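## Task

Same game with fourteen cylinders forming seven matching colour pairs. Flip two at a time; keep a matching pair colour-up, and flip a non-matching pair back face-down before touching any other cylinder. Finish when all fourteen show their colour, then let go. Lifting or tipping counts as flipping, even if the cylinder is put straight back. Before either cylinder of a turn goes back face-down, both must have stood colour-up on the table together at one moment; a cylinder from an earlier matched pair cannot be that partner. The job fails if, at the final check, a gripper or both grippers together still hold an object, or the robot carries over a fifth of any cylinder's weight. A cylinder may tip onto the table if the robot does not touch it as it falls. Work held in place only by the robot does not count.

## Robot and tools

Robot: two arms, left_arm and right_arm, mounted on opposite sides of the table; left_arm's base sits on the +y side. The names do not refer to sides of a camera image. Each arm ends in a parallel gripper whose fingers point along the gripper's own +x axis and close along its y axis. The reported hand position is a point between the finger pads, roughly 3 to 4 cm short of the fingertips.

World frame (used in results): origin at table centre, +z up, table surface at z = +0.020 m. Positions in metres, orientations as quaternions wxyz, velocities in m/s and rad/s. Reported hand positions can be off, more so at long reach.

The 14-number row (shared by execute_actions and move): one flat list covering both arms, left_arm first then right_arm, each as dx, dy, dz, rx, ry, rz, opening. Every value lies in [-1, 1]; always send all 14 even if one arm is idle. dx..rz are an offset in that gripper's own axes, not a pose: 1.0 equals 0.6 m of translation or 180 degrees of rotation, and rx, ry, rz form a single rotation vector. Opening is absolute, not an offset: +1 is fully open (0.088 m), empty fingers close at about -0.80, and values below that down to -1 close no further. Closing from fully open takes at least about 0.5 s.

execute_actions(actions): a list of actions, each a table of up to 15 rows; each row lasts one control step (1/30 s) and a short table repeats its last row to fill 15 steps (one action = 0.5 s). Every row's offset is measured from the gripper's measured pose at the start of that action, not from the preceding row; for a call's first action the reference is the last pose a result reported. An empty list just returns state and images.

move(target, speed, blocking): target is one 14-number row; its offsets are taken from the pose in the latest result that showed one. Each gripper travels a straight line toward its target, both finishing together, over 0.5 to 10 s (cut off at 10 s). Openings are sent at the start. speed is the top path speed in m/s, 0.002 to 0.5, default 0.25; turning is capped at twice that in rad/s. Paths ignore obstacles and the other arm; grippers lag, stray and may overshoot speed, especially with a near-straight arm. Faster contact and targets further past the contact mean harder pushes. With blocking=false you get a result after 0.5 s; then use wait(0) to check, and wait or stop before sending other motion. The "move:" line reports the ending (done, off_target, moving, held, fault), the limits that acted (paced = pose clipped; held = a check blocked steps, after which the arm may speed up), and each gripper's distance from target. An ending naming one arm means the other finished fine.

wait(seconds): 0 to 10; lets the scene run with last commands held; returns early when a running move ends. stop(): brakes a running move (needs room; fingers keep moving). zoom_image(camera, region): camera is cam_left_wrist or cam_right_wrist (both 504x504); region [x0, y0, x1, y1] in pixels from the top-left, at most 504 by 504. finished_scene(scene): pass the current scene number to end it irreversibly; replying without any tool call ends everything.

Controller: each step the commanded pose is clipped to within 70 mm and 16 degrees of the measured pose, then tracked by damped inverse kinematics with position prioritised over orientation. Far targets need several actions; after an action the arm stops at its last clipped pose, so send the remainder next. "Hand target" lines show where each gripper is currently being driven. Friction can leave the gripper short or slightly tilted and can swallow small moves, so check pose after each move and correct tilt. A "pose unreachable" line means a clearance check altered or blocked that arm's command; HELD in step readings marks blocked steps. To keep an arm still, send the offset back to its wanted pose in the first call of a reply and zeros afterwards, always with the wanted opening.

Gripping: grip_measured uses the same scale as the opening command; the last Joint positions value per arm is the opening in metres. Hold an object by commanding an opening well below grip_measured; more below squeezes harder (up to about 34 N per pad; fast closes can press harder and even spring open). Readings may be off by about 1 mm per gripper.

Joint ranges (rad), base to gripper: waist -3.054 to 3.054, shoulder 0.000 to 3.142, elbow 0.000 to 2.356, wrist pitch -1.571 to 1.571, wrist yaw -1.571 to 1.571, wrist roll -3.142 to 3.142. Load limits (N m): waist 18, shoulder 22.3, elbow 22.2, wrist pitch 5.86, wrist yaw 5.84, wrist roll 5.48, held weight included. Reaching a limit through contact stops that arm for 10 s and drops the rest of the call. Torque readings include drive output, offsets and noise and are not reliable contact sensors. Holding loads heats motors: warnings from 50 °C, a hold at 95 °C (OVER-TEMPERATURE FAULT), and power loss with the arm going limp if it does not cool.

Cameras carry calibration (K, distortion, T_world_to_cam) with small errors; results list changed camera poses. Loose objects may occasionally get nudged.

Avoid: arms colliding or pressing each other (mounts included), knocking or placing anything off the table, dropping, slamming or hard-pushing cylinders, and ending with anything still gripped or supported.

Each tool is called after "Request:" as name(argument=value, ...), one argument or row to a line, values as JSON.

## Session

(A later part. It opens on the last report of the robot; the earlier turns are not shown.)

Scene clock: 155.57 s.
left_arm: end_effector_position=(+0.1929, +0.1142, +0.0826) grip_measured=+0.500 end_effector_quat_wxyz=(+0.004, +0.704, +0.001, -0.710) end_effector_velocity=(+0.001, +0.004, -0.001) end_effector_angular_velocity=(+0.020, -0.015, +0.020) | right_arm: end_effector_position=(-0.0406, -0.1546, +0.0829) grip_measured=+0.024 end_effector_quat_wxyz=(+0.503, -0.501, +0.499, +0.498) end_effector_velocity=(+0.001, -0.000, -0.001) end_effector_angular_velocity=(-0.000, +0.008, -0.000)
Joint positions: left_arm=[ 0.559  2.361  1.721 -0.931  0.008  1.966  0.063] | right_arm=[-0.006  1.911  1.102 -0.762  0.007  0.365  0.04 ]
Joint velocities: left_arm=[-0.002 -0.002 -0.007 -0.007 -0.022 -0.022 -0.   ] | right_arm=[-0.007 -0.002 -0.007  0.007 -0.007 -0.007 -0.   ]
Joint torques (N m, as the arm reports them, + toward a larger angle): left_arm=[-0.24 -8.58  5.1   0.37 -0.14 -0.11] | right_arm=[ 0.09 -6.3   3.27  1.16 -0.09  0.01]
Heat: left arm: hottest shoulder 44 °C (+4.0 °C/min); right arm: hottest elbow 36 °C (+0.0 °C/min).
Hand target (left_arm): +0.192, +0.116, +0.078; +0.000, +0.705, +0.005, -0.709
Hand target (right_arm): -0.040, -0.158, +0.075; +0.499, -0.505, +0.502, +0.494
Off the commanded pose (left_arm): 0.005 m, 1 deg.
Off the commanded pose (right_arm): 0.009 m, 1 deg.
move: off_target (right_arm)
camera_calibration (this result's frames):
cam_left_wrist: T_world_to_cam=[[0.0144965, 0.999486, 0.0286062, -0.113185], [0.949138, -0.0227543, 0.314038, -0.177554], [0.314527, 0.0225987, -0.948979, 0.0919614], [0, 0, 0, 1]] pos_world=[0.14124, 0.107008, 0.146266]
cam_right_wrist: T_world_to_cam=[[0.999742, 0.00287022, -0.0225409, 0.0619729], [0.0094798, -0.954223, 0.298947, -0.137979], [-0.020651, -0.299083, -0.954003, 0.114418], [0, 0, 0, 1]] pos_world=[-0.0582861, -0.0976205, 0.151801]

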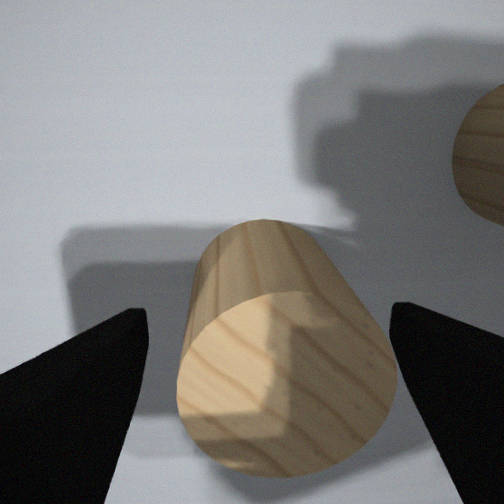

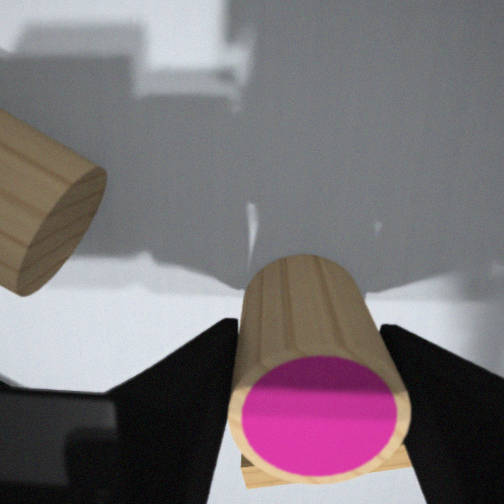

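Request:
execute_actions(
  actions=[
    [[0,0,0,0,0,0,-0.3,0,0,0,0,0,0,0.5]],
    [[0,0,0,0,0,0,-0.3,0,0,0,0,0,0,0.5]],
  ],
)

Request:
move(
  target=[-0.13,0,0,0,0,0.005,-0.3,-0.13,0,0,0,0,0,0.5],
  speed=0.2,
)

Request:
move(
  target=[-0.245,0.215,0.262,0,0,0.504,-0.3,-0.227,-0.126,0.062,0,-0.497,0,1],
  speed=0.4,
)

Scene clock: 158.40 s.
left_arm: end_effector_position=(+0.1929, +0.1141, +0.0824) grip_measured=+0.039 end_effector_quat_wxyz=(+0.004, +0.704, +0.001, -0.710) end_effector_velocity=(-0.003, +0.000, +0.003) end_effector_angular_velocity=(-0.001, +0.008, -0.010) | right_arm: end_effector_position=(-0.0408, -0.1543, +0.0828) grip_measured=+0.500 end_effector_quat_wxyz=(+0.503, -0.500, +0.499, +0.499) end_effector_velocity=(-0.001, +0.001, +0.002) end_effector_angular_velocity=(+0.009, +0.011, +0.005)
Joint positions: left_arm=[ 0.559  2.361  1.721 -0.93   0.009  1.966  0.041] | right_arm=[-0.006  1.911  1.102 -0.76   0.006  0.365  0.063]
Joint velocities: left_arm=[-0.002 -0.007 -0.002 -0.007  0.007  0.007 -0.   ] | right_arm=[-0.002 -0.007 -0.002  0.007 -0.007 -0.007 -0.   ]
Joint torques (N m, as the arm reports them, + toward a larger angle): left_arm=[ 0.   -9.3   5.46  0.18  0.04  0.01] | right_arm=[ 0.08 -8.04  4.8   0.1   0.02 -0.01]
Heat: left arm: hottest shoulder 44 °C (+4.1 °C/min); right arm: hottest elbow 35 °C (+0.0 °C/min).
Hand target (left_arm): +0.193, +0.114, +0.082; +0.004, +0.704, +0.001, -0.710
Hand target (right_arm): -0.041, -0.154, +0.083; +0.503, -0.500, +0.499, +0.499
Off the commanded pose (left_arm): 0.000 m, 0 deg.
Off the commanded pose (right_arm): 0.000 m, 0 deg.
Step readings (end_effector_position; steps 1 to 15: 1st action; 16 to 30: 2nd action):
0: left_arm (+0.1930, +0.1141, +0.0825) | right_arm (-0.0408, -0.1542, +0.0828)
1: left_arm (+0.1930, +0.1141, +0.0825) | right_arm (-0.0408, -0.1542, +0.0828)
2: left_arm (+0.1930, +0.1141, +0.0825) | right_arm (-0.0408, -0.1542, +0.0827)
4: left_arm (+0.1930, +0.1140, +0.0825) | right_arm (-0.0410, -0.1539, +0.0826)
8: left_arm (+0.1929, +0.1141, +0.0824) | right_arm (-0.0409, -0.1540, +0.0828)
15: left_arm (+0.1929, +0.1141, +0.0824) | right_arm (-0.0408, -0.1544, +0.0827)
16: left_arm (+0.1929, +0.1141, +0.0824) | right_arm (-0.0408, -0.1544, +0.0827)
17: left_arm (+0.1929, +0.1141, +0.0824) | right_arm (-0.0408, -0.1543, +0.0828)
19: left_arm (+0.1929, +0.1141, +0.0824) | right_arm (-0.0408, -0.1543, +0.0828)
23: left_arm (+0.1929, +0.1141, +0.0824) | right_arm (-0.0408, -0.1543, +0.0828)
30: end_effector_position above
camera_calibration (this result's frames):
cam_left_wrist: T_world_to_cam=[[0.0141254, 0.999495, 0.0284547, -0.113075], [0.949257, -0.0223464, 0.313706, -0.177467], [0.314184, 0.0225796, -0.949094, 0.091821], [0, 0, 0, 1]] pos_world=[0.14121, 0.106979, 0.146037]
cam_right_wrist: T_world_to_cam=[[0.999713, 0.00289692, -0.0237918, 0.062284], [0.00985408, -0.954568, 0.297831, -0.137687], [-0.0218481, -0.29798, -0.954322, 0.11455], [0, 0, 0, 1]] pos_world=[-0.0584066, -0.0974781, 0.151807]

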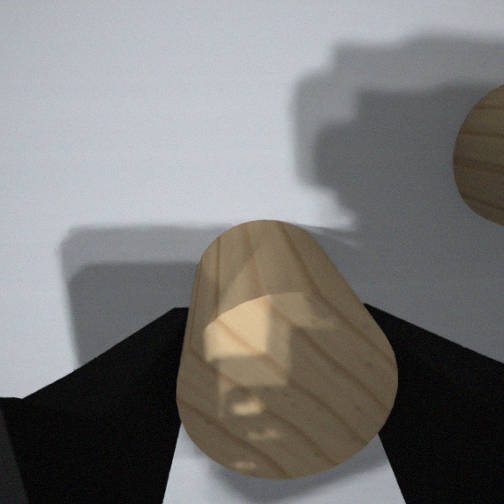

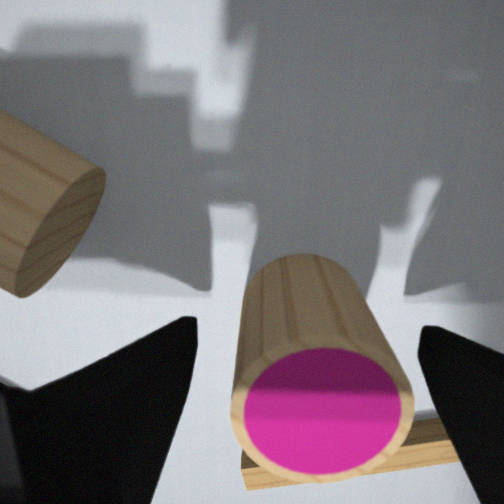

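Scene clock: 159.30 s.
left_arm: end_effector_position=(+0.1921, +0.1160, +0.1539) grip_measured=+0.038 end_effector_quat_wxyz=(+0.004, +0.704, +0.002, -0.710) end_effector_velocity=(-0.003, +0.002, +0.003) end_effector_angular_velocity=(+0.014, -0.002, +0.015) | right_arm: end_effector_position=(-0.0398, -0.1569, +0.1559) grip_measured=+0.500 end_effector_quat_wxyz=(+0.500, -0.505, +0.501, +0.494) end_effector_velocity=(+0.002, -0.002, +0.003) end_effector_angular_velocity=(-0.014, +0.003, -0.000)
Joint positions: left_arm=[ 0.559  2.268  1.855 -1.158  0.009  1.966  0.041] | right_arm=[-0.006  1.797  1.27  -1.058  0.006  0.365  0.063]
Joint velocities: left_arm=[-0.007 -0.002  0.007 -0.022 -0.007 -0.022  0.   ] | right_arm=[-0.007 -0.002  0.007 -0.022 -0.007 -0.007 -0.   ]
Joint torques (N m, as the arm reports them, + toward a larger angle): left_arm=[  0.14 -10.14   6.9   -0.07   0.26   0.08] | right_arm=[ 0.18 -8.45  6.8  -0.16  0.    0.02]
Heat: left arm: hottest shoulder 45 °C (+4.1 °C/min); right arm: hottest elbow 35 °C (+0.0 °C/min).
Hand target (left_arm): +0.193, +0.114, +0.160; +0.010, +0.704, -0.004, -0.710
Hand target (right_arm): -0.041, -0.154, +0.161; +0.502, -0.500, +0.499, +0.499
Off the commanded pose (left_arm): 0.007 m, 1 deg.
Off the commanded pose (right_arm): 0.006 m, 1 deg.
move: done
camera_calibration (this result's frames):
cam_left_wrist: T_world_to_cam=[[0.014134, 0.999475, 0.0291522, -0.117108], [0.949351, -0.0225665, 0.313407, -0.19904], [0.3139, 0.0232459, -0.949171, 0.159904], [0, 0, 0, 1]] pos_world=[0.14042, 0.108837, 0.217571]
cam_right_wrist: T_world_to_cam=[[0.999824, 0.0026024, -0.0185539, 0.0622036], [0.00824722, -0.950332, 0.311128, -0.163383], [-0.0168227, -0.311227, -0.950187, 0.181062], [0, 0, 0, 1]] pos_world=[-0.0577993, -0.099079, 0.22403]

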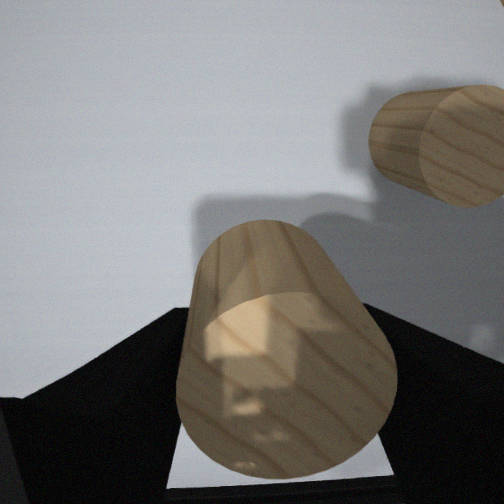

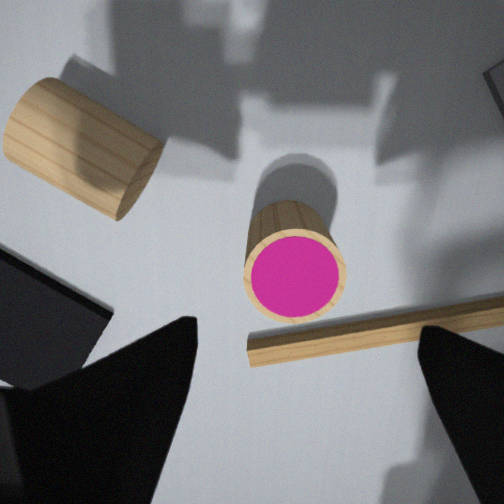

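Scene clock: 161.90 s.
left_arm: end_effector_position=(+0.0366, -0.0111, +0.3021) grip_measured=+0.036 end_effector_quat_wxyz=(+0.502, +0.496, -0.502, -0.500) end_effector_velocity=(-0.000, +0.000, -0.004) end_effector_angular_velocity=(+0.012, -0.007, +0.005) | right_arm: end_effector_position=(+0.0335, -0.1171, +0.3017) grip_measured=+1.000 end_effector_quat_wxyz=(+0.705, +0.003, +0.003, +0.709) end_effector_velocity=(-0.002, -0.001, -0.001) end_effector_angular_velocity=(+0.007, -0.006, +0.020)
Joint positions: left_arm=[0.197 1.945 1.025 0.929 0.044 1.566 0.041] | right_arm=[-0.168  1.111  0.361  0.749  0.196  0.008  0.088]
Joint velocities: left_arm=[-0.002  0.002 -0.002 -0.007 -0.007  0.007 -0.   ] | right_arm=[-0.002  0.002 -0.012  0.022 -0.022 -0.007  0.   ]
Joint torques (N m, as the arm reports them, + toward a larger angle): left_arm=[-0.25 -7.06  6.94  2.08 -0.18 -0.15] | right_arm=[-0.38 -2.74  4.65  2.02 -0.13 -0.21]
Heat: left arm: hottest shoulder 45 °C (+4.0 °C/min); right arm: hottest elbow 35 °C (+0.0 °C/min).
Hand target (left_arm): +0.036, -0.013, +0.302; +0.505, +0.495, -0.502, -0.498
Hand target (right_arm): +0.034, -0.118, +0.293; +0.705, -0.008, +0.006, +0.709
Off the commanded pose (left_arm): 0.003 m, 1 deg.
Off the commanded pose (right_arm): 0.009 m, 2 deg.
move: off_target (right_arm)
camera_calibration (this result's frames):
cam_left_wrist: T_world_to_cam=[[0.0177391, 0.0233978, -0.999569, 0.307622], [0.947754, 0.318079, 0.0242651, -0.00960371], [0.31851, -0.947775, -0.0165329, 0.0596588], [0, 0, 0, 1]] pos_world=[-0.0153569, 0.0524002, 0.308708]
cam_right_wrist: T_world_to_cam=[[0.999428, 0.0336887, -0.00303836, -0.00950003], [0.00723539, -0.300663, -0.953703, 0.286152], [-0.0330426, 0.953135, -0.300734, 0.285851], [0, 0, 0, 1]] pos_world=[0.0168694, -0.186099, 0.358841]

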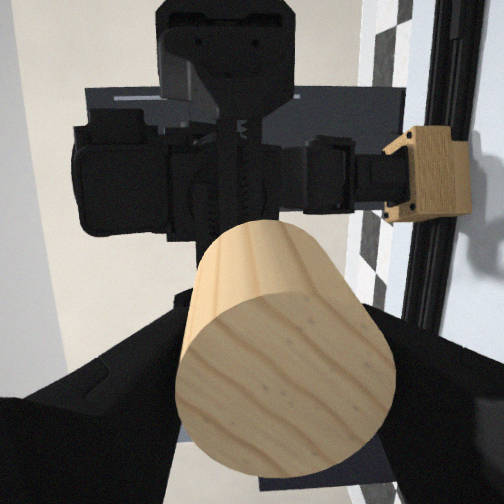

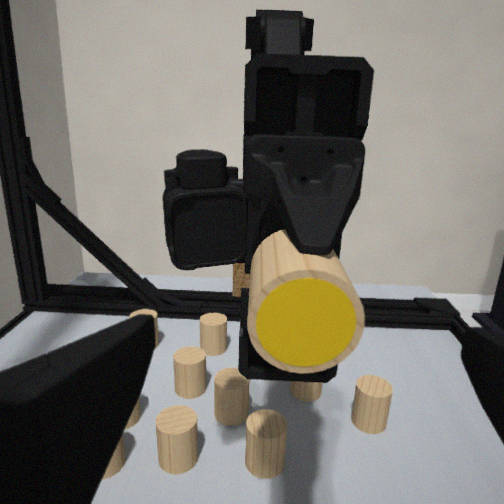

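Request:
move(
  target=[0,0,0,0,0,0,-0.3,0.089,-0.002,-0.004,-0.004,0,-0.003,1],
  speed=0.12,
)

Scene clock: 164.03 s.
left_arm: end_effector_position=(+0.0364, -0.0111, +0.3018) grip_measured=+0.034 end_effector_quat_wxyz=(+0.502, +0.496, -0.502, -0.500) end_effector_velocity=(-0.000, +0.001, +0.002) end_effector_angular_velocity=(-0.007, -0.008, +0.005) | right_arm: end_effector_position=(+0.0342, -0.0671, +0.2976) grip_measured=+1.000 end_effector_quat_wxyz=(+0.709, -0.001, +0.002, +0.705) end_effector_velocity=(-0.003, +0.002, -0.001) end_effector_angular_velocity=(-0.007, -0.008, +0.020)
Joint positions: left_arm=[0.197 1.946 1.025 0.93  0.044 1.566 0.041] | right_arm=[-0.206  1.375  0.504  0.867  0.167  0.002  0.088]
Joint velocities: left_arm=[-0.002 -0.002 -0.002  0.007 -0.007  0.007  0.   ] | right_arm=[-0.002  0.007  0.007 -0.007 -0.022 -0.007  0.   ]
Joint torques (N m, as the arm reports them, + toward a larger angle): left_arm=[-0.03 -7.81  6.31  1.69  0.01 -0.06] | right_arm=[-0.2  -3.95  7.57  1.95 -0.13 -0.17]
Heat: left arm: hottest shoulder 45 °C (+4.0 °C/min); right arm: hottest elbow 35 °C (+0.0 °C/min).
Hand target (left_arm): +0.036, -0.011, +0.302; +0.502, +0.496, -0.502, -0.500
Hand target (right_arm): +0.034, -0.064, +0.299; +0.709, -0.002, -0.002, +0.705
Off the commanded pose (left_arm): 0.000 m, 0 deg.
Off the commanded pose (right_arm): 0.004 m, 0 deg.
move: done
camera_calibration (this result's frames):
cam_left_wrist: T_world_to_cam=[[0.017748, 0.023391, -0.999569, 0.307403], [0.947875, 0.317717, 0.0242651, -0.00939456], [0.318148, -0.947897, -0.0165329, 0.0596624], [0, 0, 0, 1]] pos_world=[-0.0155324, 0.0523482, 0.308485]
cam_right_wrist: T_world_to_cam=[[0.999709, 0.0237894, 0.00390633, -0.0146992], [0.010956, -0.303984, -0.952614, 0.296617], [-0.0214746, 0.95238, -0.304156, 0.237505], [0, 0, 0, 1]] pos_world=[0.0165456, -0.135679, 0.354858]

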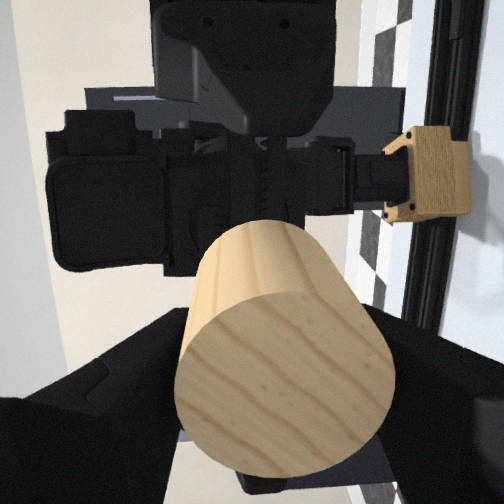

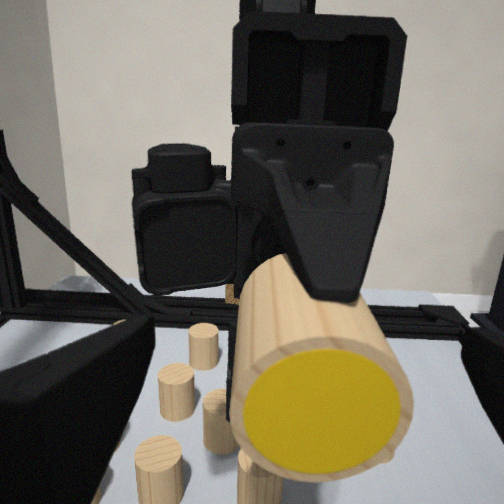

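Request:
execute_actions(
  actions=[
    [[0,0,0,0,0,0,-0.3,0,0,0,0,0,0,-0.3]],
    [[0,0,0,0,0,0,-0.3,0,0,0,0,0,0,-0.3]],
    [[0,0,0,0,0,0,1,0,0,0,0,0,0,-0.3]],
  ],
)

Request:
move(
  target=[-0.18,0.02,0,0,0,0,1,0,0,0,0,0,0,-0.3],
  speed=0.25,
)

Request:
move(
  target=[0,0,0,0,0,0,1,-0.038,0.125,-0.229,0,0.502,0,-0.3],
  speed=0.4,
)

Request:
move(
  target=[0,0,0,0,0,0,1,0.141,0,-0.006,0,0.005,0,-0.3],
  speed=0.09,
)

Scene clock: 169.20 s.
left_arm: end_effector_position=(+0.0365, -0.0112, +0.3016) grip_measured=+1.000 end_effector_quat_wxyz=(+0.502, +0.496, -0.502, -0.500) end_effector_velocity=(+0.002, +0.000, -0.004) end_effector_angular_velocity=(+0.012, +0.023, +0.019) | right_arm: end_effector_position=(+0.0341, -0.0667, +0.2976) grip_measured=+0.029 end_effector_quat_wxyz=(+0.709, -0.001, +0.002, +0.705) end_effector_velocity=(-0.000, -0.001, -0.005) end_effector_angular_velocity=(-0.022, -0.011, +0.005)
Joint positions: left_arm=[0.197 1.946 1.025 0.93  0.043 1.566 0.088] | right_arm=[-0.206  1.377  0.505  0.868  0.167  0.002  0.04 ]
Joint velocities: left_arm=[-0.002  0.002 -0.002 -0.007 -0.022 -0.022  0.   ] | right_arm=[-0.002 -0.002 -0.002 -0.022 -0.007 -0.007 -0.   ]
Joint torques (N m, as the arm reports them, + toward a larger angle): left_arm=[-0.03 -7.78  6.22  1.77  0.04 -0.04] | right_arm=[ 0.03 -5.22  6.17  1.85  0.01 -0.01]
Heat: left arm: hottest shoulder 45 °C (+4.0 °C/min); right arm: hottest elbow 36 °C (+1.0 °C/min).
Hand target (left_arm): +0.036, -0.011, +0.302; +0.502, +0.496, -0.502, -0.500
Hand target (right_arm): +0.034, -0.067, +0.298; +0.709, -0.001, +0.002, +0.705
Off the commanded pose (left_arm): 0.000 m, 0 deg.
Off the commanded pose (right_arm): 0.000 m, 0 deg.
Step readings (end_effector_position; steps 1 to 15: 1st action; 16 to 30: 2nd action; 31 to 45: 3rd action):
0: left_arm (+0.0364, -0.0112, +0.3016) | right_arm (+0.0343, -0.0667, +0.2976)
1: left_arm (+0.0364, -0.0112, +0.3016) | right_arm (+0.0343, -0.0667, +0.2976)
2: left_arm (+0.0364, -0.0112, +0.3016) | right_arm (+0.0343, -0.0667, +0.2976)
4: left_arm (+0.0364, -0.0112, +0.3016) | right_arm (+0.0343, -0.0667, +0.2976)
8: left_arm (+0.0364, -0.0112, +0.3016) | right_arm (+0.0343, -0.0667, +0.2976)
15: left_arm (+0.0365, -0.0112, +0.3016) | right_arm (+0.0341, -0.0667, +0.2976)
16: left_arm (+0.0365, -0.0112, +0.3016) | right_arm (+0.0341, -0.0667, +0.2976)
17: left_arm (+0.0365, -0.0112, +0.3016) | right_arm (+0.0341, -0.0667, +0.2976)
19: left_arm (+0.0365, -0.0112, +0.3016) | right_arm (+0.0341, -0.0667, +0.2976)
23: left_arm (+0.0365, -0.0112, +0.3016) | right_arm (+0.0341, -0.0667, +0.2976)
30: left_arm (+0.0365, -0.0112, +0.3016) | right_arm (+0.0341, -0.0667, +0.2976)
31: left_arm (+0.0365, -0.0112, +0.3016) | right_arm (+0.0341, -0.0667, +0.2976)
32: left_arm (+0.0365, -0.0112, +0.3016) | right_arm (+0.0341, -0.0667, +0.2976)
34: left_arm (+0.0365, -0.0112, +0.3017) | right_arm (+0.0341, -0.0667, +0.2976)
38: left_arm (+0.0365, -0.0112, +0.3017) | right_arm (+0.0341, -0.0667, +0.2976)
45: end_effector_position above
camera_calibration (this result's frames):
cam_left_wrist: T_world_to_cam=[[0.0177052, 0.0241597, -0.999551, 0.30713], [0.947754, 0.31806, 0.0244754, -0.0094877], [0.318509, -0.947763, -0.0172661, 0.0598157], [0, 0, 0, 1]] pos_world=[-0.0154976, 0.0522886, 0.308257]
cam_right_wrist: T_world_to_cam=[[0.9997, 0.0241707, 0.00390489, -0.014569], [0.0110706, -0.30398, -0.952614, 0.296716], [-0.0218384, 0.952372, -0.304156, 0.237196], [0, 0, 0, 1]] pos_world=[0.0164598, -0.135351, 0.354858]

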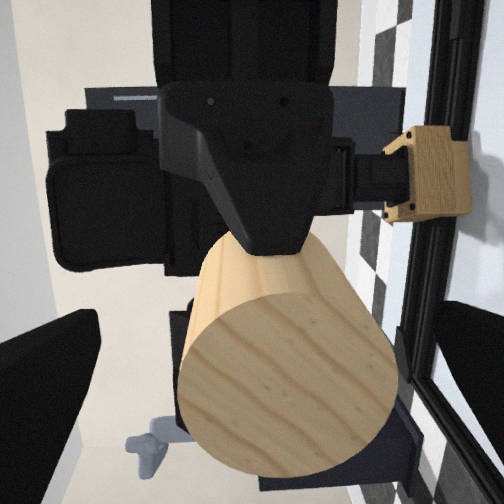

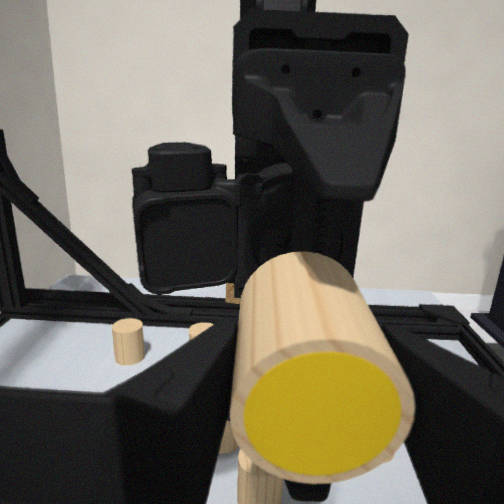

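Scene clock: 170.23 s.
left_arm: end_effector_position=(+0.0363, +0.0945, +0.3118) grip_measured=+1.000 end_effector_quat_wxyz=(+0.503, +0.498, -0.500, -0.499) end_effector_velocity=(-0.000, +0.002, +0.000) end_effector_angular_velocity=(+0.002, -0.007, +0.005) | right_arm: end_effector_position=(+0.0341, -0.0667, +0.2976) grip_measured=+0.028 end_effector_quat_wxyz=(+0.709, -0.001, +0.002, +0.705) end_effector_velocity=(+0.004, -0.000, -0.001) end_effector_angular_velocity=(-0.012, -0.024, -0.015)
Joint positions: left_arm=[0.21  1.563 0.601 0.968 0.052 1.566 0.088] | right_arm=[-0.206  1.377  0.505  0.868  0.167  0.002  0.04 ]
Joint velocities: left_arm=[-0.002 -0.012 -0.007 -0.007 -0.007  0.007  0.   ] | right_arm=[-0.007 -0.007  0.002 -0.022  0.007 -0.022  0.   ]
Joint torques (N m, as the arm reports them, + toward a larger angle): left_arm=[ 0.1  -6.23  5.33  1.58  0.2  -0.06] | right_arm=[ 0.06 -5.24  6.16  1.85  0.   -0.01]
Heat: left arm: hottest shoulder 45 °C (+3.0 °C/min); right arm: hottest elbow 36 °C (+0.0 °C/min).
Hand target (left_arm): +0.036, +0.097, +0.313; +0.502, +0.496, -0.502, -0.500
Hand target (right_arm): +0.034, -0.067, +0.298; +0.709, -0.001, +0.002, +0.705
Off the commanded pose (left_arm): 0.003 m, 0 deg.
Off the commanded pose (right_arm): 0.000 m, 0 deg.
move: done
camera_calibration (this result's frames):
cam_left_wrist: T_world_to_cam=[[0.0175836, 0.0261343, -0.999504, 0.314573], [0.946535, 0.321626, 0.0250614, -0.0436346], [0.322122, -0.946506, -0.0190817, 0.160503], [0, 0, 0, 1]] pos_world=[-0.015931, 0.15773, 0.318573]
cam_right_wrist: T_world_to_cam=[[0.9997, 0.0241707, 0.00390489, -0.014569], [0.0110706, -0.30398, -0.952614, 0.296716], [-0.0218384, 0.952372, -0.304156, 0.237196], [0, 0, 0, 1]] pos_world=[0.0164598, -0.135351, 0.354858]

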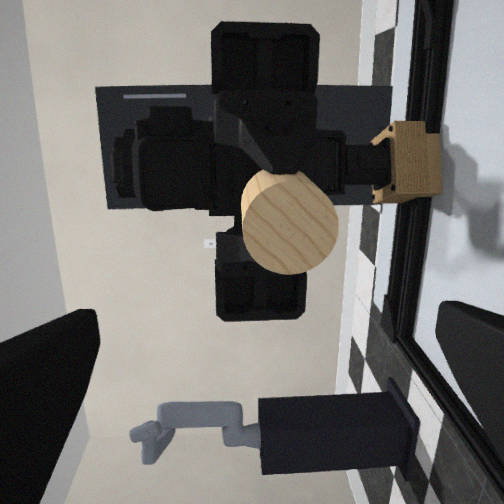

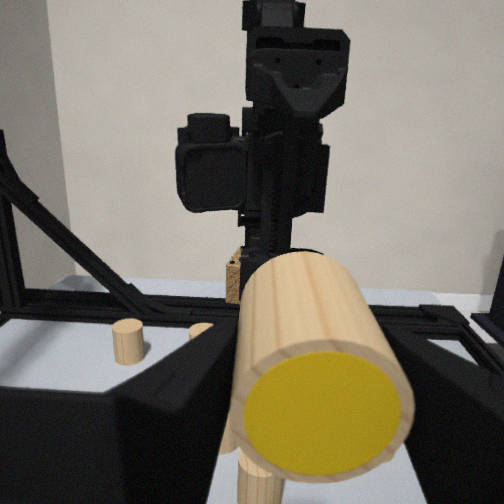

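Scene clock: 172.80 s.
left_arm: end_effector_position=(+0.0363, +0.0945, +0.3118) grip_measured=+1.000 end_effector_quat_wxyz=(+0.503, +0.498, -0.500, -0.499) end_effector_velocity=(+0.000, +0.001, -0.002) end_effector_angular_velocity=(+0.007, +0.008, +0.005) | right_arm: end_effector_position=(-0.0380, -0.0912, +0.1620) grip_measured=+0.026 end_effector_quat_wxyz=(+0.503, -0.501, +0.500, +0.495) end_effector_velocity=(+0.001, -0.004, -0.004) end_effector_angular_velocity=(-0.033, -0.002, +0.005)
Joint positions: left_arm=[0.21  1.563 0.601 0.968 0.052 1.566 0.088] | right_arm=[-0.071  2.013  1.587 -1.15   0.007  0.305  0.04 ]
Joint velocities: left_arm=[-0.002 -0.002 -0.002 -0.007 -0.007 -0.007  0.   ] | right_arm=[-0.002  0.012  0.002 -0.022 -0.007 -0.007 -0.   ]
Joint torques (N m, as the arm reports them, + toward a larger angle): left_arm=[-0.19 -5.07  6.14  1.73 -0.01 -0.02] | right_arm=[ 0.22 -8.01  6.89 -0.15 -0.11  0.15]
Heat: left arm: hottest shoulder 44 °C (+2.0 °C/min); right arm: hottest elbow 36 °C (+0.0 °C/min).
Hand target (left_arm): +0.036, +0.094, +0.312; +0.503, +0.498, -0.500, -0.499
Hand target (right_arm): -0.040, -0.089, +0.159; +0.502, -0.501, +0.504, +0.493
Off the commanded pose (left_arm): 0.000 m, 0 deg.
Off the commanded pose (right_arm): 0.004 m, 1 deg.
move: done
camera_calibration (this result's frames):
cam_left_wrist: T_world_to_cam=[[0.0175836, 0.0261343, -0.999504, 0.314573], [0.946535, 0.321626, 0.0250614, -0.0436346], [0.322122, -0.946506, -0.0190817, 0.160503], [0, 0, 0, 1]] pos_world=[-0.015931, 0.15773, 0.318573]
cam_right_wrist: T_world_to_cam=[[0.999786, -0.00293967, -0.0204926, 0.0601668], [0.00340723, -0.953004, 0.30294, -0.101916], [-0.02042, -0.302945, -0.952789, 0.208296], [0, 0, 0, 1]] pos_world=[-0.0555532, -0.0338474, 0.23057]

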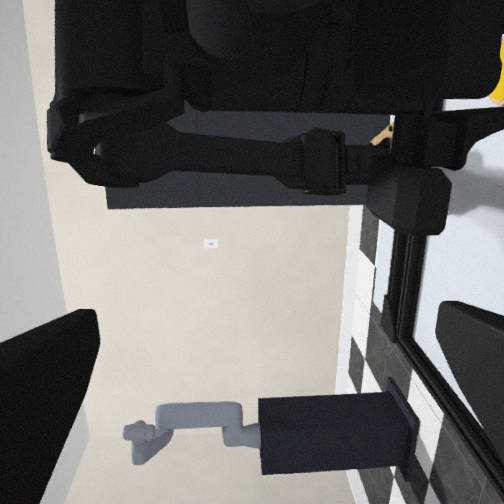

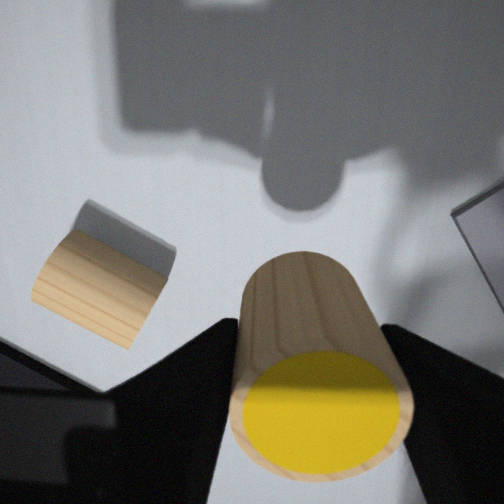

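Scene clock: 174.10 s.
left_arm: end_effector_position=(+0.0363, +0.0945, +0.3118) grip_measured=+1.000 end_effector_quat_wxyz=(+0.503, +0.498, -0.500, -0.499) end_effector_velocity=(+0.000, -0.001, -0.002) end_effector_angular_velocity=(+0.007, +0.008, +0.005) | right_arm: end_effector_position=(-0.0383, -0.0910, +0.0856) grip_measured=+0.026 end_effector_quat_wxyz=(+0.504, -0.498, +0.500, +0.498) end_effector_velocity=(+0.000, -0.001, -0.001) end_effector_angular_velocity=(+0.000, +0.008, +0.020)
Joint positions: left_arm=[0.21  1.563 0.601 0.968 0.052 1.566 0.088] | right_arm=[-0.071  2.101  1.401 -0.868  0.006  0.305  0.04 ]
Joint velocities: left_arm=[-0.002  0.002  0.002 -0.007 -0.007 -0.007  0.   ] | right_arm=[-0.002 -0.002 -0.007  0.007 -0.007 -0.022 -0.   ]
Joint torques (N m, as the arm reports them, + toward a larger angle): left_arm=[-0.01 -5.08  6.15  1.75  0.02 -0.04] | right_arm=[ 0.   -8.19  3.7   0.43 -0.1  -0.02]
Heat: left arm: hottest shoulder 44 °C (+2.0 °C/min); right arm: hottest elbow 36 °C (+0.0 °C/min).
Hand target (left_arm): +0.036, +0.094, +0.312; +0.503, +0.498, -0.500, -0.499
Hand target (right_arm): -0.037, -0.095, +0.078; +0.500, -0.505, +0.504, +0.491
Off the commanded pose (left_arm): 0.000 m, 0 deg.
Off the commanded pose (right_arm): 0.009 m, 1 deg.
move: off_target (right_arm)
camera_calibration (this result's frames):
cam_left_wrist: T_world_to_cam=[[0.0175836, 0.0261343, -0.999504, 0.314573], [0.946535, 0.321626, 0.0250614, -0.0436346], [0.322122, -0.946506, -0.0190817, 0.160503], [0, 0, 0, 1]] pos_world=[-0.015931, 0.15773, 0.318573]
cam_right_wrist: T_world_to_cam=[[0.999708, -0.00280612, -0.0239802, 0.0592005], [0.00444618, -0.954839, 0.29709, -0.0782688], [-0.0237309, -0.29711, -0.954548, 0.13618], [0, 0, 0, 1]] pos_world=[-0.0556036, -0.0341075, 0.154663]

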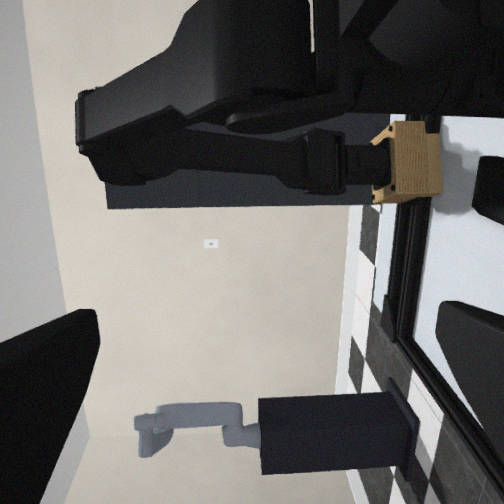

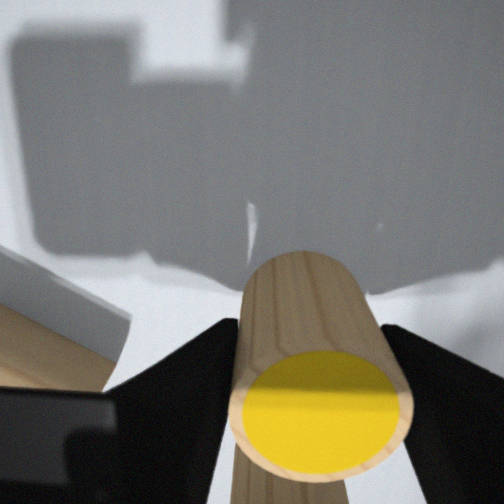

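Request:
execute_actions(
  actions=[
    [[0,0,0,0,0,0,1,0,0,0,0,0,0,0.4]],
  ],
)

Request:
wait(
  seconds=2,
)

Request:
execute_actions(
  actions=[
    [[0,0,0,0,0,0,1,0,0,0,0,0,0,-0.3]],
    [[0,0,0,0,0,0,1,0,0,0,0,0,0,-0.3]],
  ],
)

Request:
move(
  target=[0,0,0,0,0,0,1,-0.13,0,0,0,0,0,-0.3],
  speed=0.2,
)

Request:
move(
  target=[0,0,0,0,0,0,1,-0.224,-0.122,0.043,0,-0.497,0,-0.3],
  speed=0.4,
)

Scene clock: 177.80 s.
left_arm: end_effector_position=(+0.0363, +0.0945, +0.3116) grip_measured=+1.000 end_effector_quat_wxyz=(+0.503, +0.498, -0.500, -0.499) end_effector_velocity=(+0.002, +0.002, -0.002) end_effector_angular_velocity=(+0.007, +0.022, +0.019) | right_arm: end_effector_position=(-0.0387, -0.0910, +0.0853) grip_measured=+0.394 end_effector_quat_wxyz=(+0.503, -0.498, +0.501, +0.498) end_effector_velocity=(-0.000, -0.006, +0.000) end_effector_angular_velocity=(-0.023, +0.001, +0.010)
Joint positions: left_arm=[0.21  1.563 0.6   0.968 0.052 1.566 0.088] | right_arm=[-0.071  2.102  1.4   -0.867  0.003  0.305  0.058]
Joint velocities: left_arm=[-0.002 -0.007 -0.007 -0.007 -0.022 -0.022  0.   ] | right_arm=[ 0.002 -0.002 -0.002 -0.022 -0.007 -0.007  0.003]
Joint torques (N m, as the arm reports them, + toward a larger angle): left_arm=[-0.06 -5.14  6.19  1.74  0.01 -0.01] | right_arm=[ 0.06 -9.74  5.08 -0.04  0.11 -0.02]
Heat: left arm: hottest shoulder 44 °C (+2.0 °C/min); right arm: hottest shoulder 35 °C (+0.0 °C/min).
Hand target (left_arm): +0.036, +0.095, +0.312; +0.503, +0.498, -0.500, -0.499
Hand target (right_arm): -0.038, -0.091, +0.086; +0.504, -0.499, +0.500, +0.498
Off the commanded pose (left_arm): 0.000 m, 0 deg.
Off the commanded pose (right_arm): 0.001 m, 0 deg.
Step readings (end_effector_position):
0: left_arm (+0.0363, +0.0945, +0.3116) | right_arm (-0.0387, -0.0910, +0.0853)
1: left_arm (+0.0363, +0.0945, +0.3116) | right_arm (-0.0387, -0.0910, +0.0853)
2: left_arm (+0.0363, +0.0945, +0.3116) | right_arm (-0.0387, -0.0910, +0.0853)
4: left_arm (+0.0363, +0.0945, +0.3116) | right_arm (-0.0387, -0.0910, +0.0853)
8: left_arm (+0.0363, +0.0945, +0.3116) | right_arm (-0.0387, -0.0910, +0.0853)
15: end_effector_position above
camera_calibration (this result's frames):
cam_left_wrist: T_world_to_cam=[[0.0175636, 0.0265151, -0.999494, 0.314378], [0.946535, 0.321617, 0.025165, -0.0436792], [0.322121, -0.946499, -0.0194487, 0.160674], [0, 0, 0, 1]] pos_world=[-0.0159342, 0.15779, 0.318443]
cam_right_wrist: T_world_to_cam=[[0.999638, -0.00280165, -0.0267558, 0.0598482], [0.00527671, -0.954823, 0.297127, -0.0781425], [-0.0263795, -0.297161, -0.954463, 0.135759], [0, 0, 0, 1]] pos_world=[-0.0558329, -0.0341022, 0.154397]

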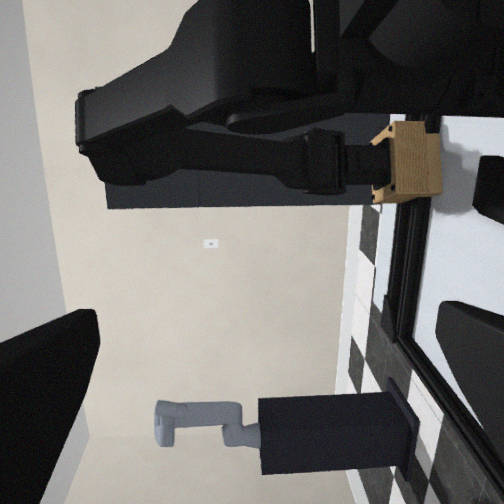

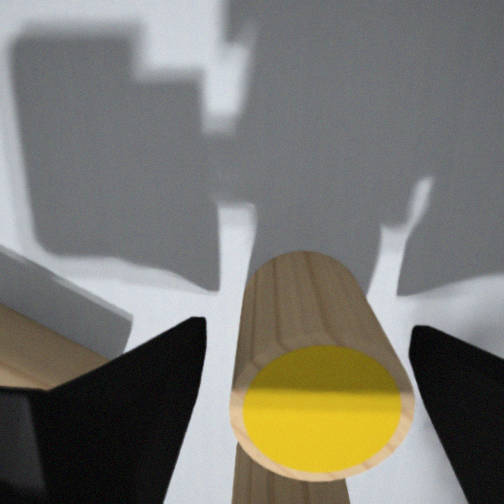

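Scene clock: 179.80 s.
left_arm: end_effector_position=(+0.0363, +0.0945, +0.3116) grip_measured=+1.000 end_effector_quat_wxyz=(+0.503, +0.498, -0.500, -0.499) end_effector_velocity=(+0.000, +0.000, -0.007) end_effector_angular_velocity=(+0.027, +0.009, +0.005) | right_arm: end_effector_position=(-0.0388, -0.0909, +0.0856) grip_measured=+0.400 end_effector_quat_wxyz=(+0.504, -0.497, +0.500, +0.499) end_effector_velocity=(-0.004, -0.002, +0.001) end_effector_angular_velocity=(-0.013, +0.034, +0.020)
Joint positions: left_arm=[0.21  1.563 0.6   0.968 0.052 1.566 0.088] | right_arm=[-0.071  2.101  1.4   -0.867  0.003  0.305  0.059]
Joint velocities: left_arm=[-0.002  0.002 -0.002 -0.022 -0.007 -0.007  0.   ] | right_arm=[-0.002 -0.002  0.002 -0.007 -0.037 -0.022  0.   ]
Joint torques (N m, as the arm reports them, + toward a larger angle): left_arm=[-0.08 -5.17  6.2   1.74 -0.03 -0.04] | right_arm=[ 0.05 -9.72  5.11 -0.04  0.1  -0.02]
Heat: left arm: hottest shoulder 43 °C (+1.0 °C/min); right arm: hottest shoulder 35 °C (+0.0 °C/min).
Hand target (left_arm): +0.036, +0.095, +0.312; +0.503, +0.498, -0.500, -0.499
Hand target (right_arm): -0.038, -0.091, +0.086; +0.504, -0.498, +0.500, +0.498
Off the commanded pose (left_arm): 0.000 m, 0 deg.
Off the commanded pose (right_arm): 0.001 m, 0 deg.
wait: 2.00 s; at rest by 0.17 s
camera_calibration (this result's frames):
cam_left_wrist: T_world_to_cam=[[0.0175636, 0.0265151, -0.999494, 0.314378], [0.946535, 0.321617, 0.025165, -0.0436792], [0.322121, -0.946499, -0.0194487, 0.160674], [0, 0, 0, 1]] pos_world=[-0.0159342, 0.15779, 0.318443]
cam_right_wrist: T_world_to_cam=[[0.999632, -0.00278205, -0.0269813, 0.0599239], [0.00534306, -0.95504, 0.296429, -0.0780153], [-0.0265929, -0.296464, -0.954674, 0.136092], [0, 0, 0, 1]] pos_world=[-0.0558659, -0.0339946, 0.154666]

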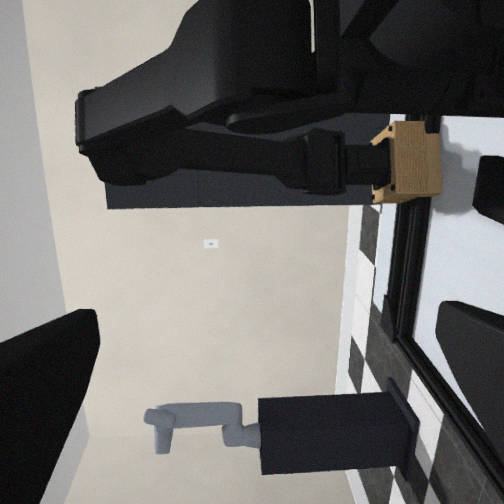

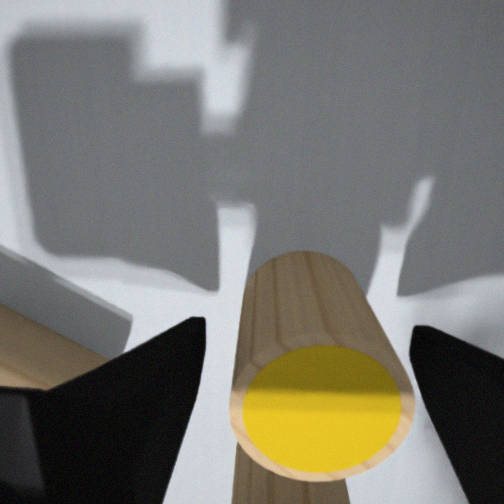

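Scene clock: 180.80 s.
left_arm: end_effector_position=(+0.0363, +0.0945, +0.3116) grip_measured=+1.000 end_effector_quat_wxyz=(+0.503, +0.498, -0.500, -0.499) end_effector_velocity=(+0.002, -0.001, -0.002) end_effector_angular_velocity=(+0.007, -0.007, +0.020) | right_arm: end_effector_position=(-0.0386, -0.0910, +0.0856) grip_measured=+0.025 end_effector_quat_wxyz=(+0.504, -0.498, +0.500, +0.498) end_effector_velocity=(-0.003, +0.000, +0.000) end_effector_angular_velocity=(+0.001, +0.023, -0.010)
Joint positions: left_arm=[0.21  1.563 0.6   0.968 0.052 1.566 0.088] | right_arm=[-0.071  2.101  1.4   -0.867  0.004  0.305  0.04 ]
Joint velocities: left_arm=[-0.002  0.002  0.002 -0.007 -0.022  0.007  0.   ] | right_arm=[-0.002 -0.002 -0.002  0.007 -0.022  0.007 -0.   ]
Joint torques (N m, as the arm reports them, + toward a larger angle): left_arm=[-0.06 -5.11  6.15  1.74 -0.01 -0.03] | right_arm=[ 0.06 -9.69  5.04  0.11  0.01 -0.02]
Heat: left arm: hottest shoulder 43 °C (+1.0 °C/min); right arm: hottest shoulder 36 °C (+1.0 °C/min).
Hand target (left_arm): +0.036, +0.095, +0.312; +0.503, +0.498, -0.500, -0.499
Hand target (right_arm): -0.039, -0.091, +0.086; +0.504, -0.498, +0.500, +0.498
Off the commanded pose (left_arm): 0.000 m, 0 deg.
Off the commanded pose (right_arm): 0.000 m, 0 deg.
Step readings (end_effector_position; steps 1 to 15: 1st action; 16 to 30: 2nd action):
0: left_arm (+0.0363, +0.0945, +0.3116) | right_arm (-0.0388, -0.0909, +0.0856)
1: left_arm (+0.0363, +0.0945, +0.3116) | right_arm (-0.0388, -0.0909, +0.0856)
2: left_arm (+0.0363, +0.0945, +0.3116) | right_arm (-0.0387, -0.0908, +0.0856)
4: left_arm (+0.0363, +0.0945, +0.3116) | right_arm (-0.0386, -0.0910, +0.0856)
8: left_arm (+0.0363, +0.0945, +0.3116) | right_arm (-0.0386, -0.0910, +0.0856)
15: left_arm (+0.0363, +0.0945, +0.3116) | right_arm (-0.0386, -0.0910, +0.0856)
16: left_arm (+0.0363, +0.0945, +0.3116) | right_arm (-0.0386, -0.0910, +0.0856)
17: left_arm (+0.0363, +0.0945, +0.3116) | right_arm (-0.0386, -0.0910, +0.0856)
19: left_arm (+0.0363, +0.0945, +0.3116) | right_arm (-0.0386, -0.0910, +0.0856)
23: left_arm (+0.0363, +0.0945, +0.3116) | right_arm (-0.0386, -0.0910, +0.0856)
30: end_effector_position above
camera_calibration (this result's frames):
cam_left_wrist: T_world_to_cam=[[0.0175636, 0.0265151, -0.999494, 0.314378], [0.946535, 0.321617, 0.025165, -0.0436792], [0.322121, -0.946499, -0.0194487, 0.160674], [0, 0, 0, 1]] pos_world=[-0.0159342, 0.15779, 0.318443]
cam_right_wrist: T_world_to_cam=[[0.999667, -0.00279579, -0.025663, 0.0595975], [0.00494897, -0.954923, 0.296812, -0.0781576], [-0.025336, -0.296841, -0.954591, 0.136073], [0, 0, 0, 1]] pos_world=[-0.0557434, -0.0340761, 0.154621]

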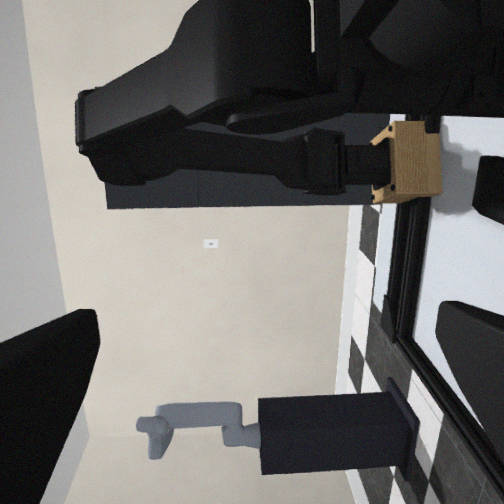

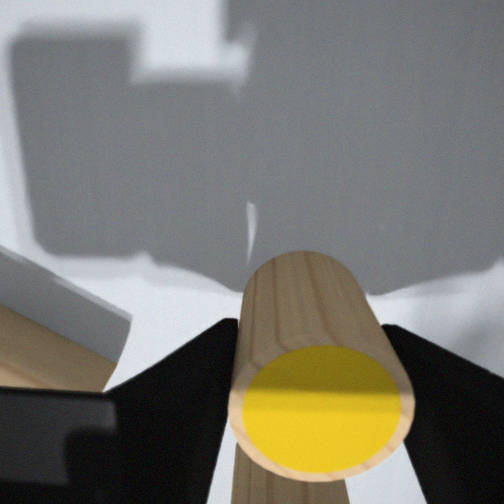

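Scene clock: 181.70 s.
left_arm: end_effector_position=(+0.0363, +0.0945, +0.3116) grip_measured=+1.000 end_effector_quat_wxyz=(+0.503, +0.498, -0.500, -0.499) end_effector_velocity=(+0.000, +0.001, -0.002) end_effector_angular_velocity=(+0.007, +0.008, +0.005) | right_arm: end_effector_position=(-0.0378, -0.0936, +0.1584) grip_measured=+0.025 end_effector_quat_wxyz=(+0.501, -0.502, +0.503, +0.494) end_effector_velocity=(-0.003, +0.002, +0.005) end_effector_angular_velocity=(+0.009, +0.011, +0.010)
Joint positions: left_arm=[0.21  1.563 0.6   0.968 0.052 1.566 0.088] | right_arm=[-0.071  2.012  1.571 -1.142  0.004  0.305  0.04 ]
Joint velocities: left_arm=[-0.002 -0.002 -0.002 -0.007 -0.007 -0.007  0.   ] | right_arm=[ 0.002 -0.002  0.017 -0.007 -0.007 -0.007  0.   ]
Joint torques (N m, as the arm reports them, + toward a larger angle): left_arm=[ 0.   -5.22  6.28  1.76  0.01 -0.04] | right_arm=[  0.08 -10.1    7.03  -0.15   0.01   0.02]
Heat: left arm: hottest shoulder 43 °C (+1.0 °C/min); right arm: hottest shoulder 36 °C (+1.0 °C/min).
Hand target (left_arm): +0.036, +0.095, +0.312; +0.503, +0.498, -0.500, -0.499
Hand target (right_arm): -0.039, -0.091, +0.163; +0.504, -0.498, +0.500, +0.498
Off the commanded pose (left_arm): 0.000 m, 0 deg.
Off the commanded pose (right_arm): 0.006 m, 1 deg.
move: done
camera_calibration (this result's frames):
cam_left_wrist: T_world_to_cam=[[0.0175636, 0.0265151, -0.999494, 0.314378], [0.946535, 0.321617, 0.025165, -0.0436792], [0.322121, -0.946499, -0.0194487, 0.160674], [0, 0, 0, 1]] pos_world=[-0.0159342, 0.15779, 0.318443]
cam_right_wrist: T_world_to_cam=[[0.999767, -0.00312177, -0.0213755, 0.0599434], [0.00366014, -0.950717, 0.310037, -0.104048], [-0.0212899, -0.310043, -0.950484, 0.203085], [0, 0, 0, 1]] pos_world=[-0.0552249, -0.0357679, 0.22657]

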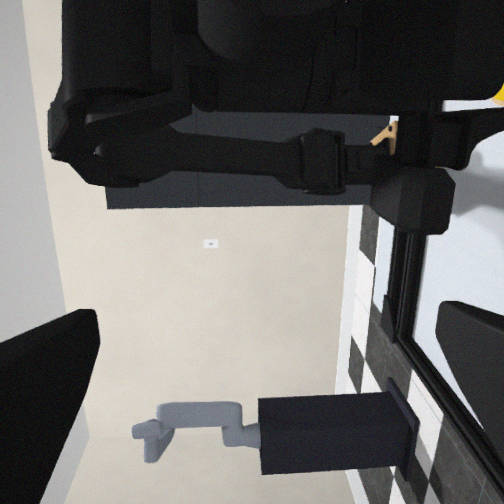

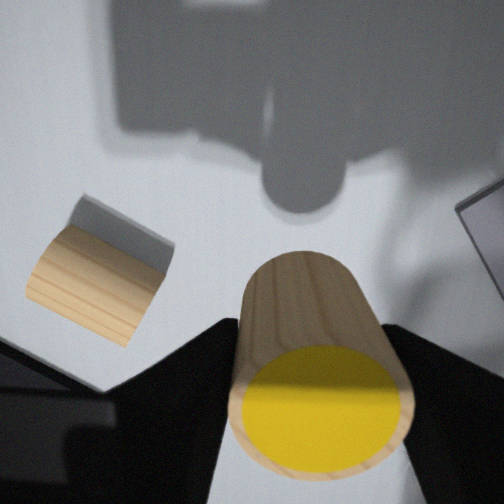

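Scene clock: 184.27 s.
left_arm: end_effector_position=(+0.0363, +0.0945, +0.3116) grip_measured=+1.000 end_effector_quat_wxyz=(+0.503, +0.498, -0.500, -0.499) end_effector_velocity=(+0.000, +0.000, -0.000) end_effector_angular_velocity=(-0.002, +0.022, +0.005) | right_arm: end_effector_position=(+0.0338, -0.0660, +0.3015) grip_measured=+0.024 end_effector_quat_wxyz=(+0.708, +0.003, +0.004, +0.707) end_effector_velocity=(+0.002, -0.001, -0.001) end_effector_angular_velocity=(+0.002, -0.007, +0.000)
Joint positions: left_arm=[0.21  1.563 0.6   0.968 0.052 1.566 0.088] | right_arm=[-0.208  1.369  0.517  0.85   0.162  0.01   0.04 ]
Joint velocities: left_arm=[-0.002  0.002 -0.002  0.007 -0.007 -0.022  0.   ] | right_arm=[-0.007 -0.002 -0.007  0.007 -0.007 -0.007  0.   ]
Joint torques (N m, as the arm reports them, + toward a larger angle): left_arm=[-0.07 -5.07  6.17  1.78  0.05 -0.02] | right_arm=[-0.01 -4.18  4.84  2.09 -0.11 -0.21]
Heat: left arm: hottest shoulder 43 °C (+1.0 °C/min); right arm: hottest shoulder 36 °C (+1.0 °C/min).
Hand target (left_arm): +0.036, +0.095, +0.312; +0.503, +0.498, -0.500, -0.499
Hand target (right_arm): +0.035, -0.067, +0.293; +0.707, -0.007, +0.007, +0.707
Off the commanded pose (left_arm): 0.000 m, 0 deg.
Off the commanded pose (right_arm): 0.008 m, 1 deg.
move: done
camera_calibration (this result's frames):
cam_left_wrist: T_world_to_cam=[[0.0175636, 0.0265151, -0.999494, 0.314378], [0.946535, 0.321617, 0.025165, -0.0436792], [0.322121, -0.946499, -0.0194487, 0.160674], [0, 0, 0, 1]] pos_world=[-0.0159342, 0.15779, 0.318443]
cam_right_wrist: T_world_to_cam=[[0.999607, 0.0275774, -0.00508521, -0.0113089], [0.00349647, -0.302495, -0.953145, 0.301153], [-0.0278235, 0.952752, -0.302473, 0.237401], [0, 0, 0, 1]] pos_world=[0.0168568, -0.134775, 0.358792]

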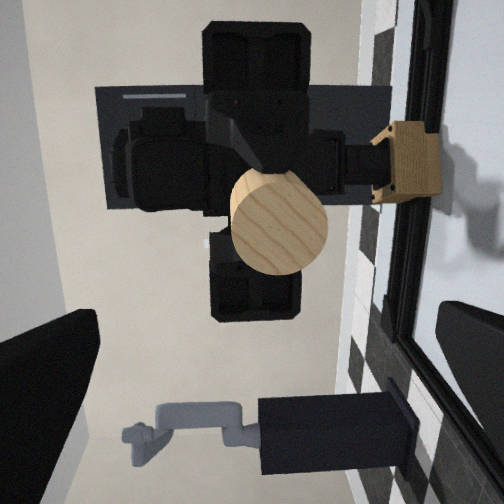

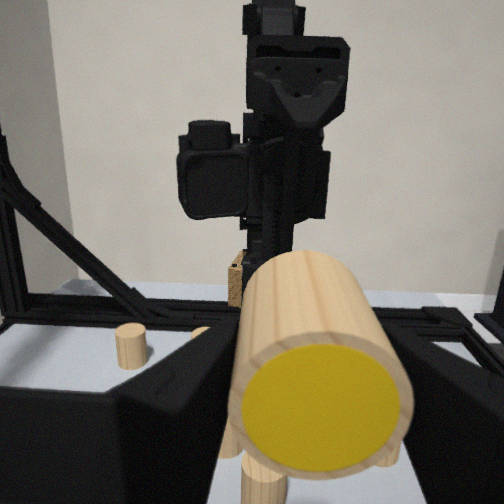

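Target L y −.0105, z .3055.

Request:
move(
  target=[0.18,-0.012,0.002,0,0,0,1,0,0,0,-0.006,0,0,-0.3],
  speed=0.15,
)

Scene clock: 186.57 s.
left_arm: end_effector_position=(+0.0360, -0.0107, +0.3055) grip_measured=+1.000 end_effector_quat_wxyz=(+0.502, +0.496, -0.502, -0.500) end_effector_velocity=(-0.000, -0.002, +0.002) end_effector_angular_velocity=(-0.003, -0.022, +0.005) | right_arm: end_effector_position=(+0.0337, -0.0660, +0.3013) grip_measured=+0.024 end_effector_quat_wxyz=(+0.707, -0.002, -0.000, +0.707) end_effector_velocity=(+0.002, -0.000, -0.002) end_effector_angular_velocity=(-0.007, -0.008, +0.000)
Joint positions: left_arm=[0.196 1.935 1.029 0.913 0.042 1.566 0.088] | right_arm=[-0.208  1.369  0.516  0.851  0.162 -0.002  0.04 ]
Joint velocities: left_arm=[-0.002  0.002  0.012 -0.007 -0.007  0.022  0.   ] | right_arm=[-0.007 -0.002 -0.002 -0.007 -0.007 -0.007 -0.   ]
Joint torques (N m, as the arm reports them, + toward a larger angle): left_arm=[-0.37 -6.89  7.37  1.56 -0.21 -0.05] | right_arm=[ 0.1  -5.31  6.41  1.75  0.02 -0.18]
Heat: left arm: hottest shoulder 42 °C (+0.0 °C/min); right arm: hottest shoulder 36 °C (+1.0 °C/min).
Hand target (left_arm): +0.036, -0.013, +0.305; +0.503, +0.497, -0.500, -0.499
Hand target (right_arm): +0.034, -0.066, +0.302; +0.708, -0.004, -0.002, +0.707
Off the commanded pose (left_arm): 0.003 m, 0 deg.
Off the commanded pose (right_arm): 0.000 m, 0 deg.
move: done
camera_calibration (this result's frames):
cam_left_wrist: T_world_to_cam=[[0.0176515, 0.0253024, -0.999524, 0.311094], [0.947756, 0.318032, 0.0247881, -0.00938864], [0.318508, -0.947742, -0.0183667, 0.0607729], [0, 0, 0, 1]] pos_world=[-0.0159498, 0.0527116, 0.312295]
cam_right_wrist: T_world_to_cam=[[0.99958, 0.027987, 0.00749718, -0.015011], [0.0156178, -0.302507, -0.953019, 0.300529], [-0.0244042, 0.952736, -0.302817, 0.237297], [0, 0, 0, 1]] pos_world=[0.0161021, -0.13475, 0.35838]

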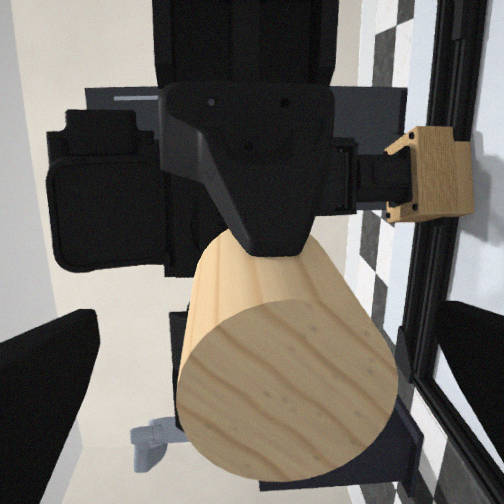

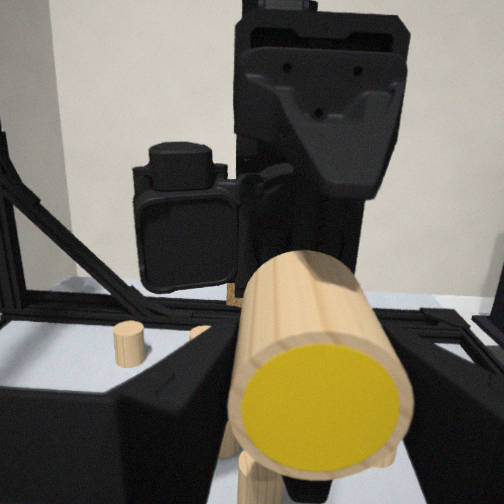

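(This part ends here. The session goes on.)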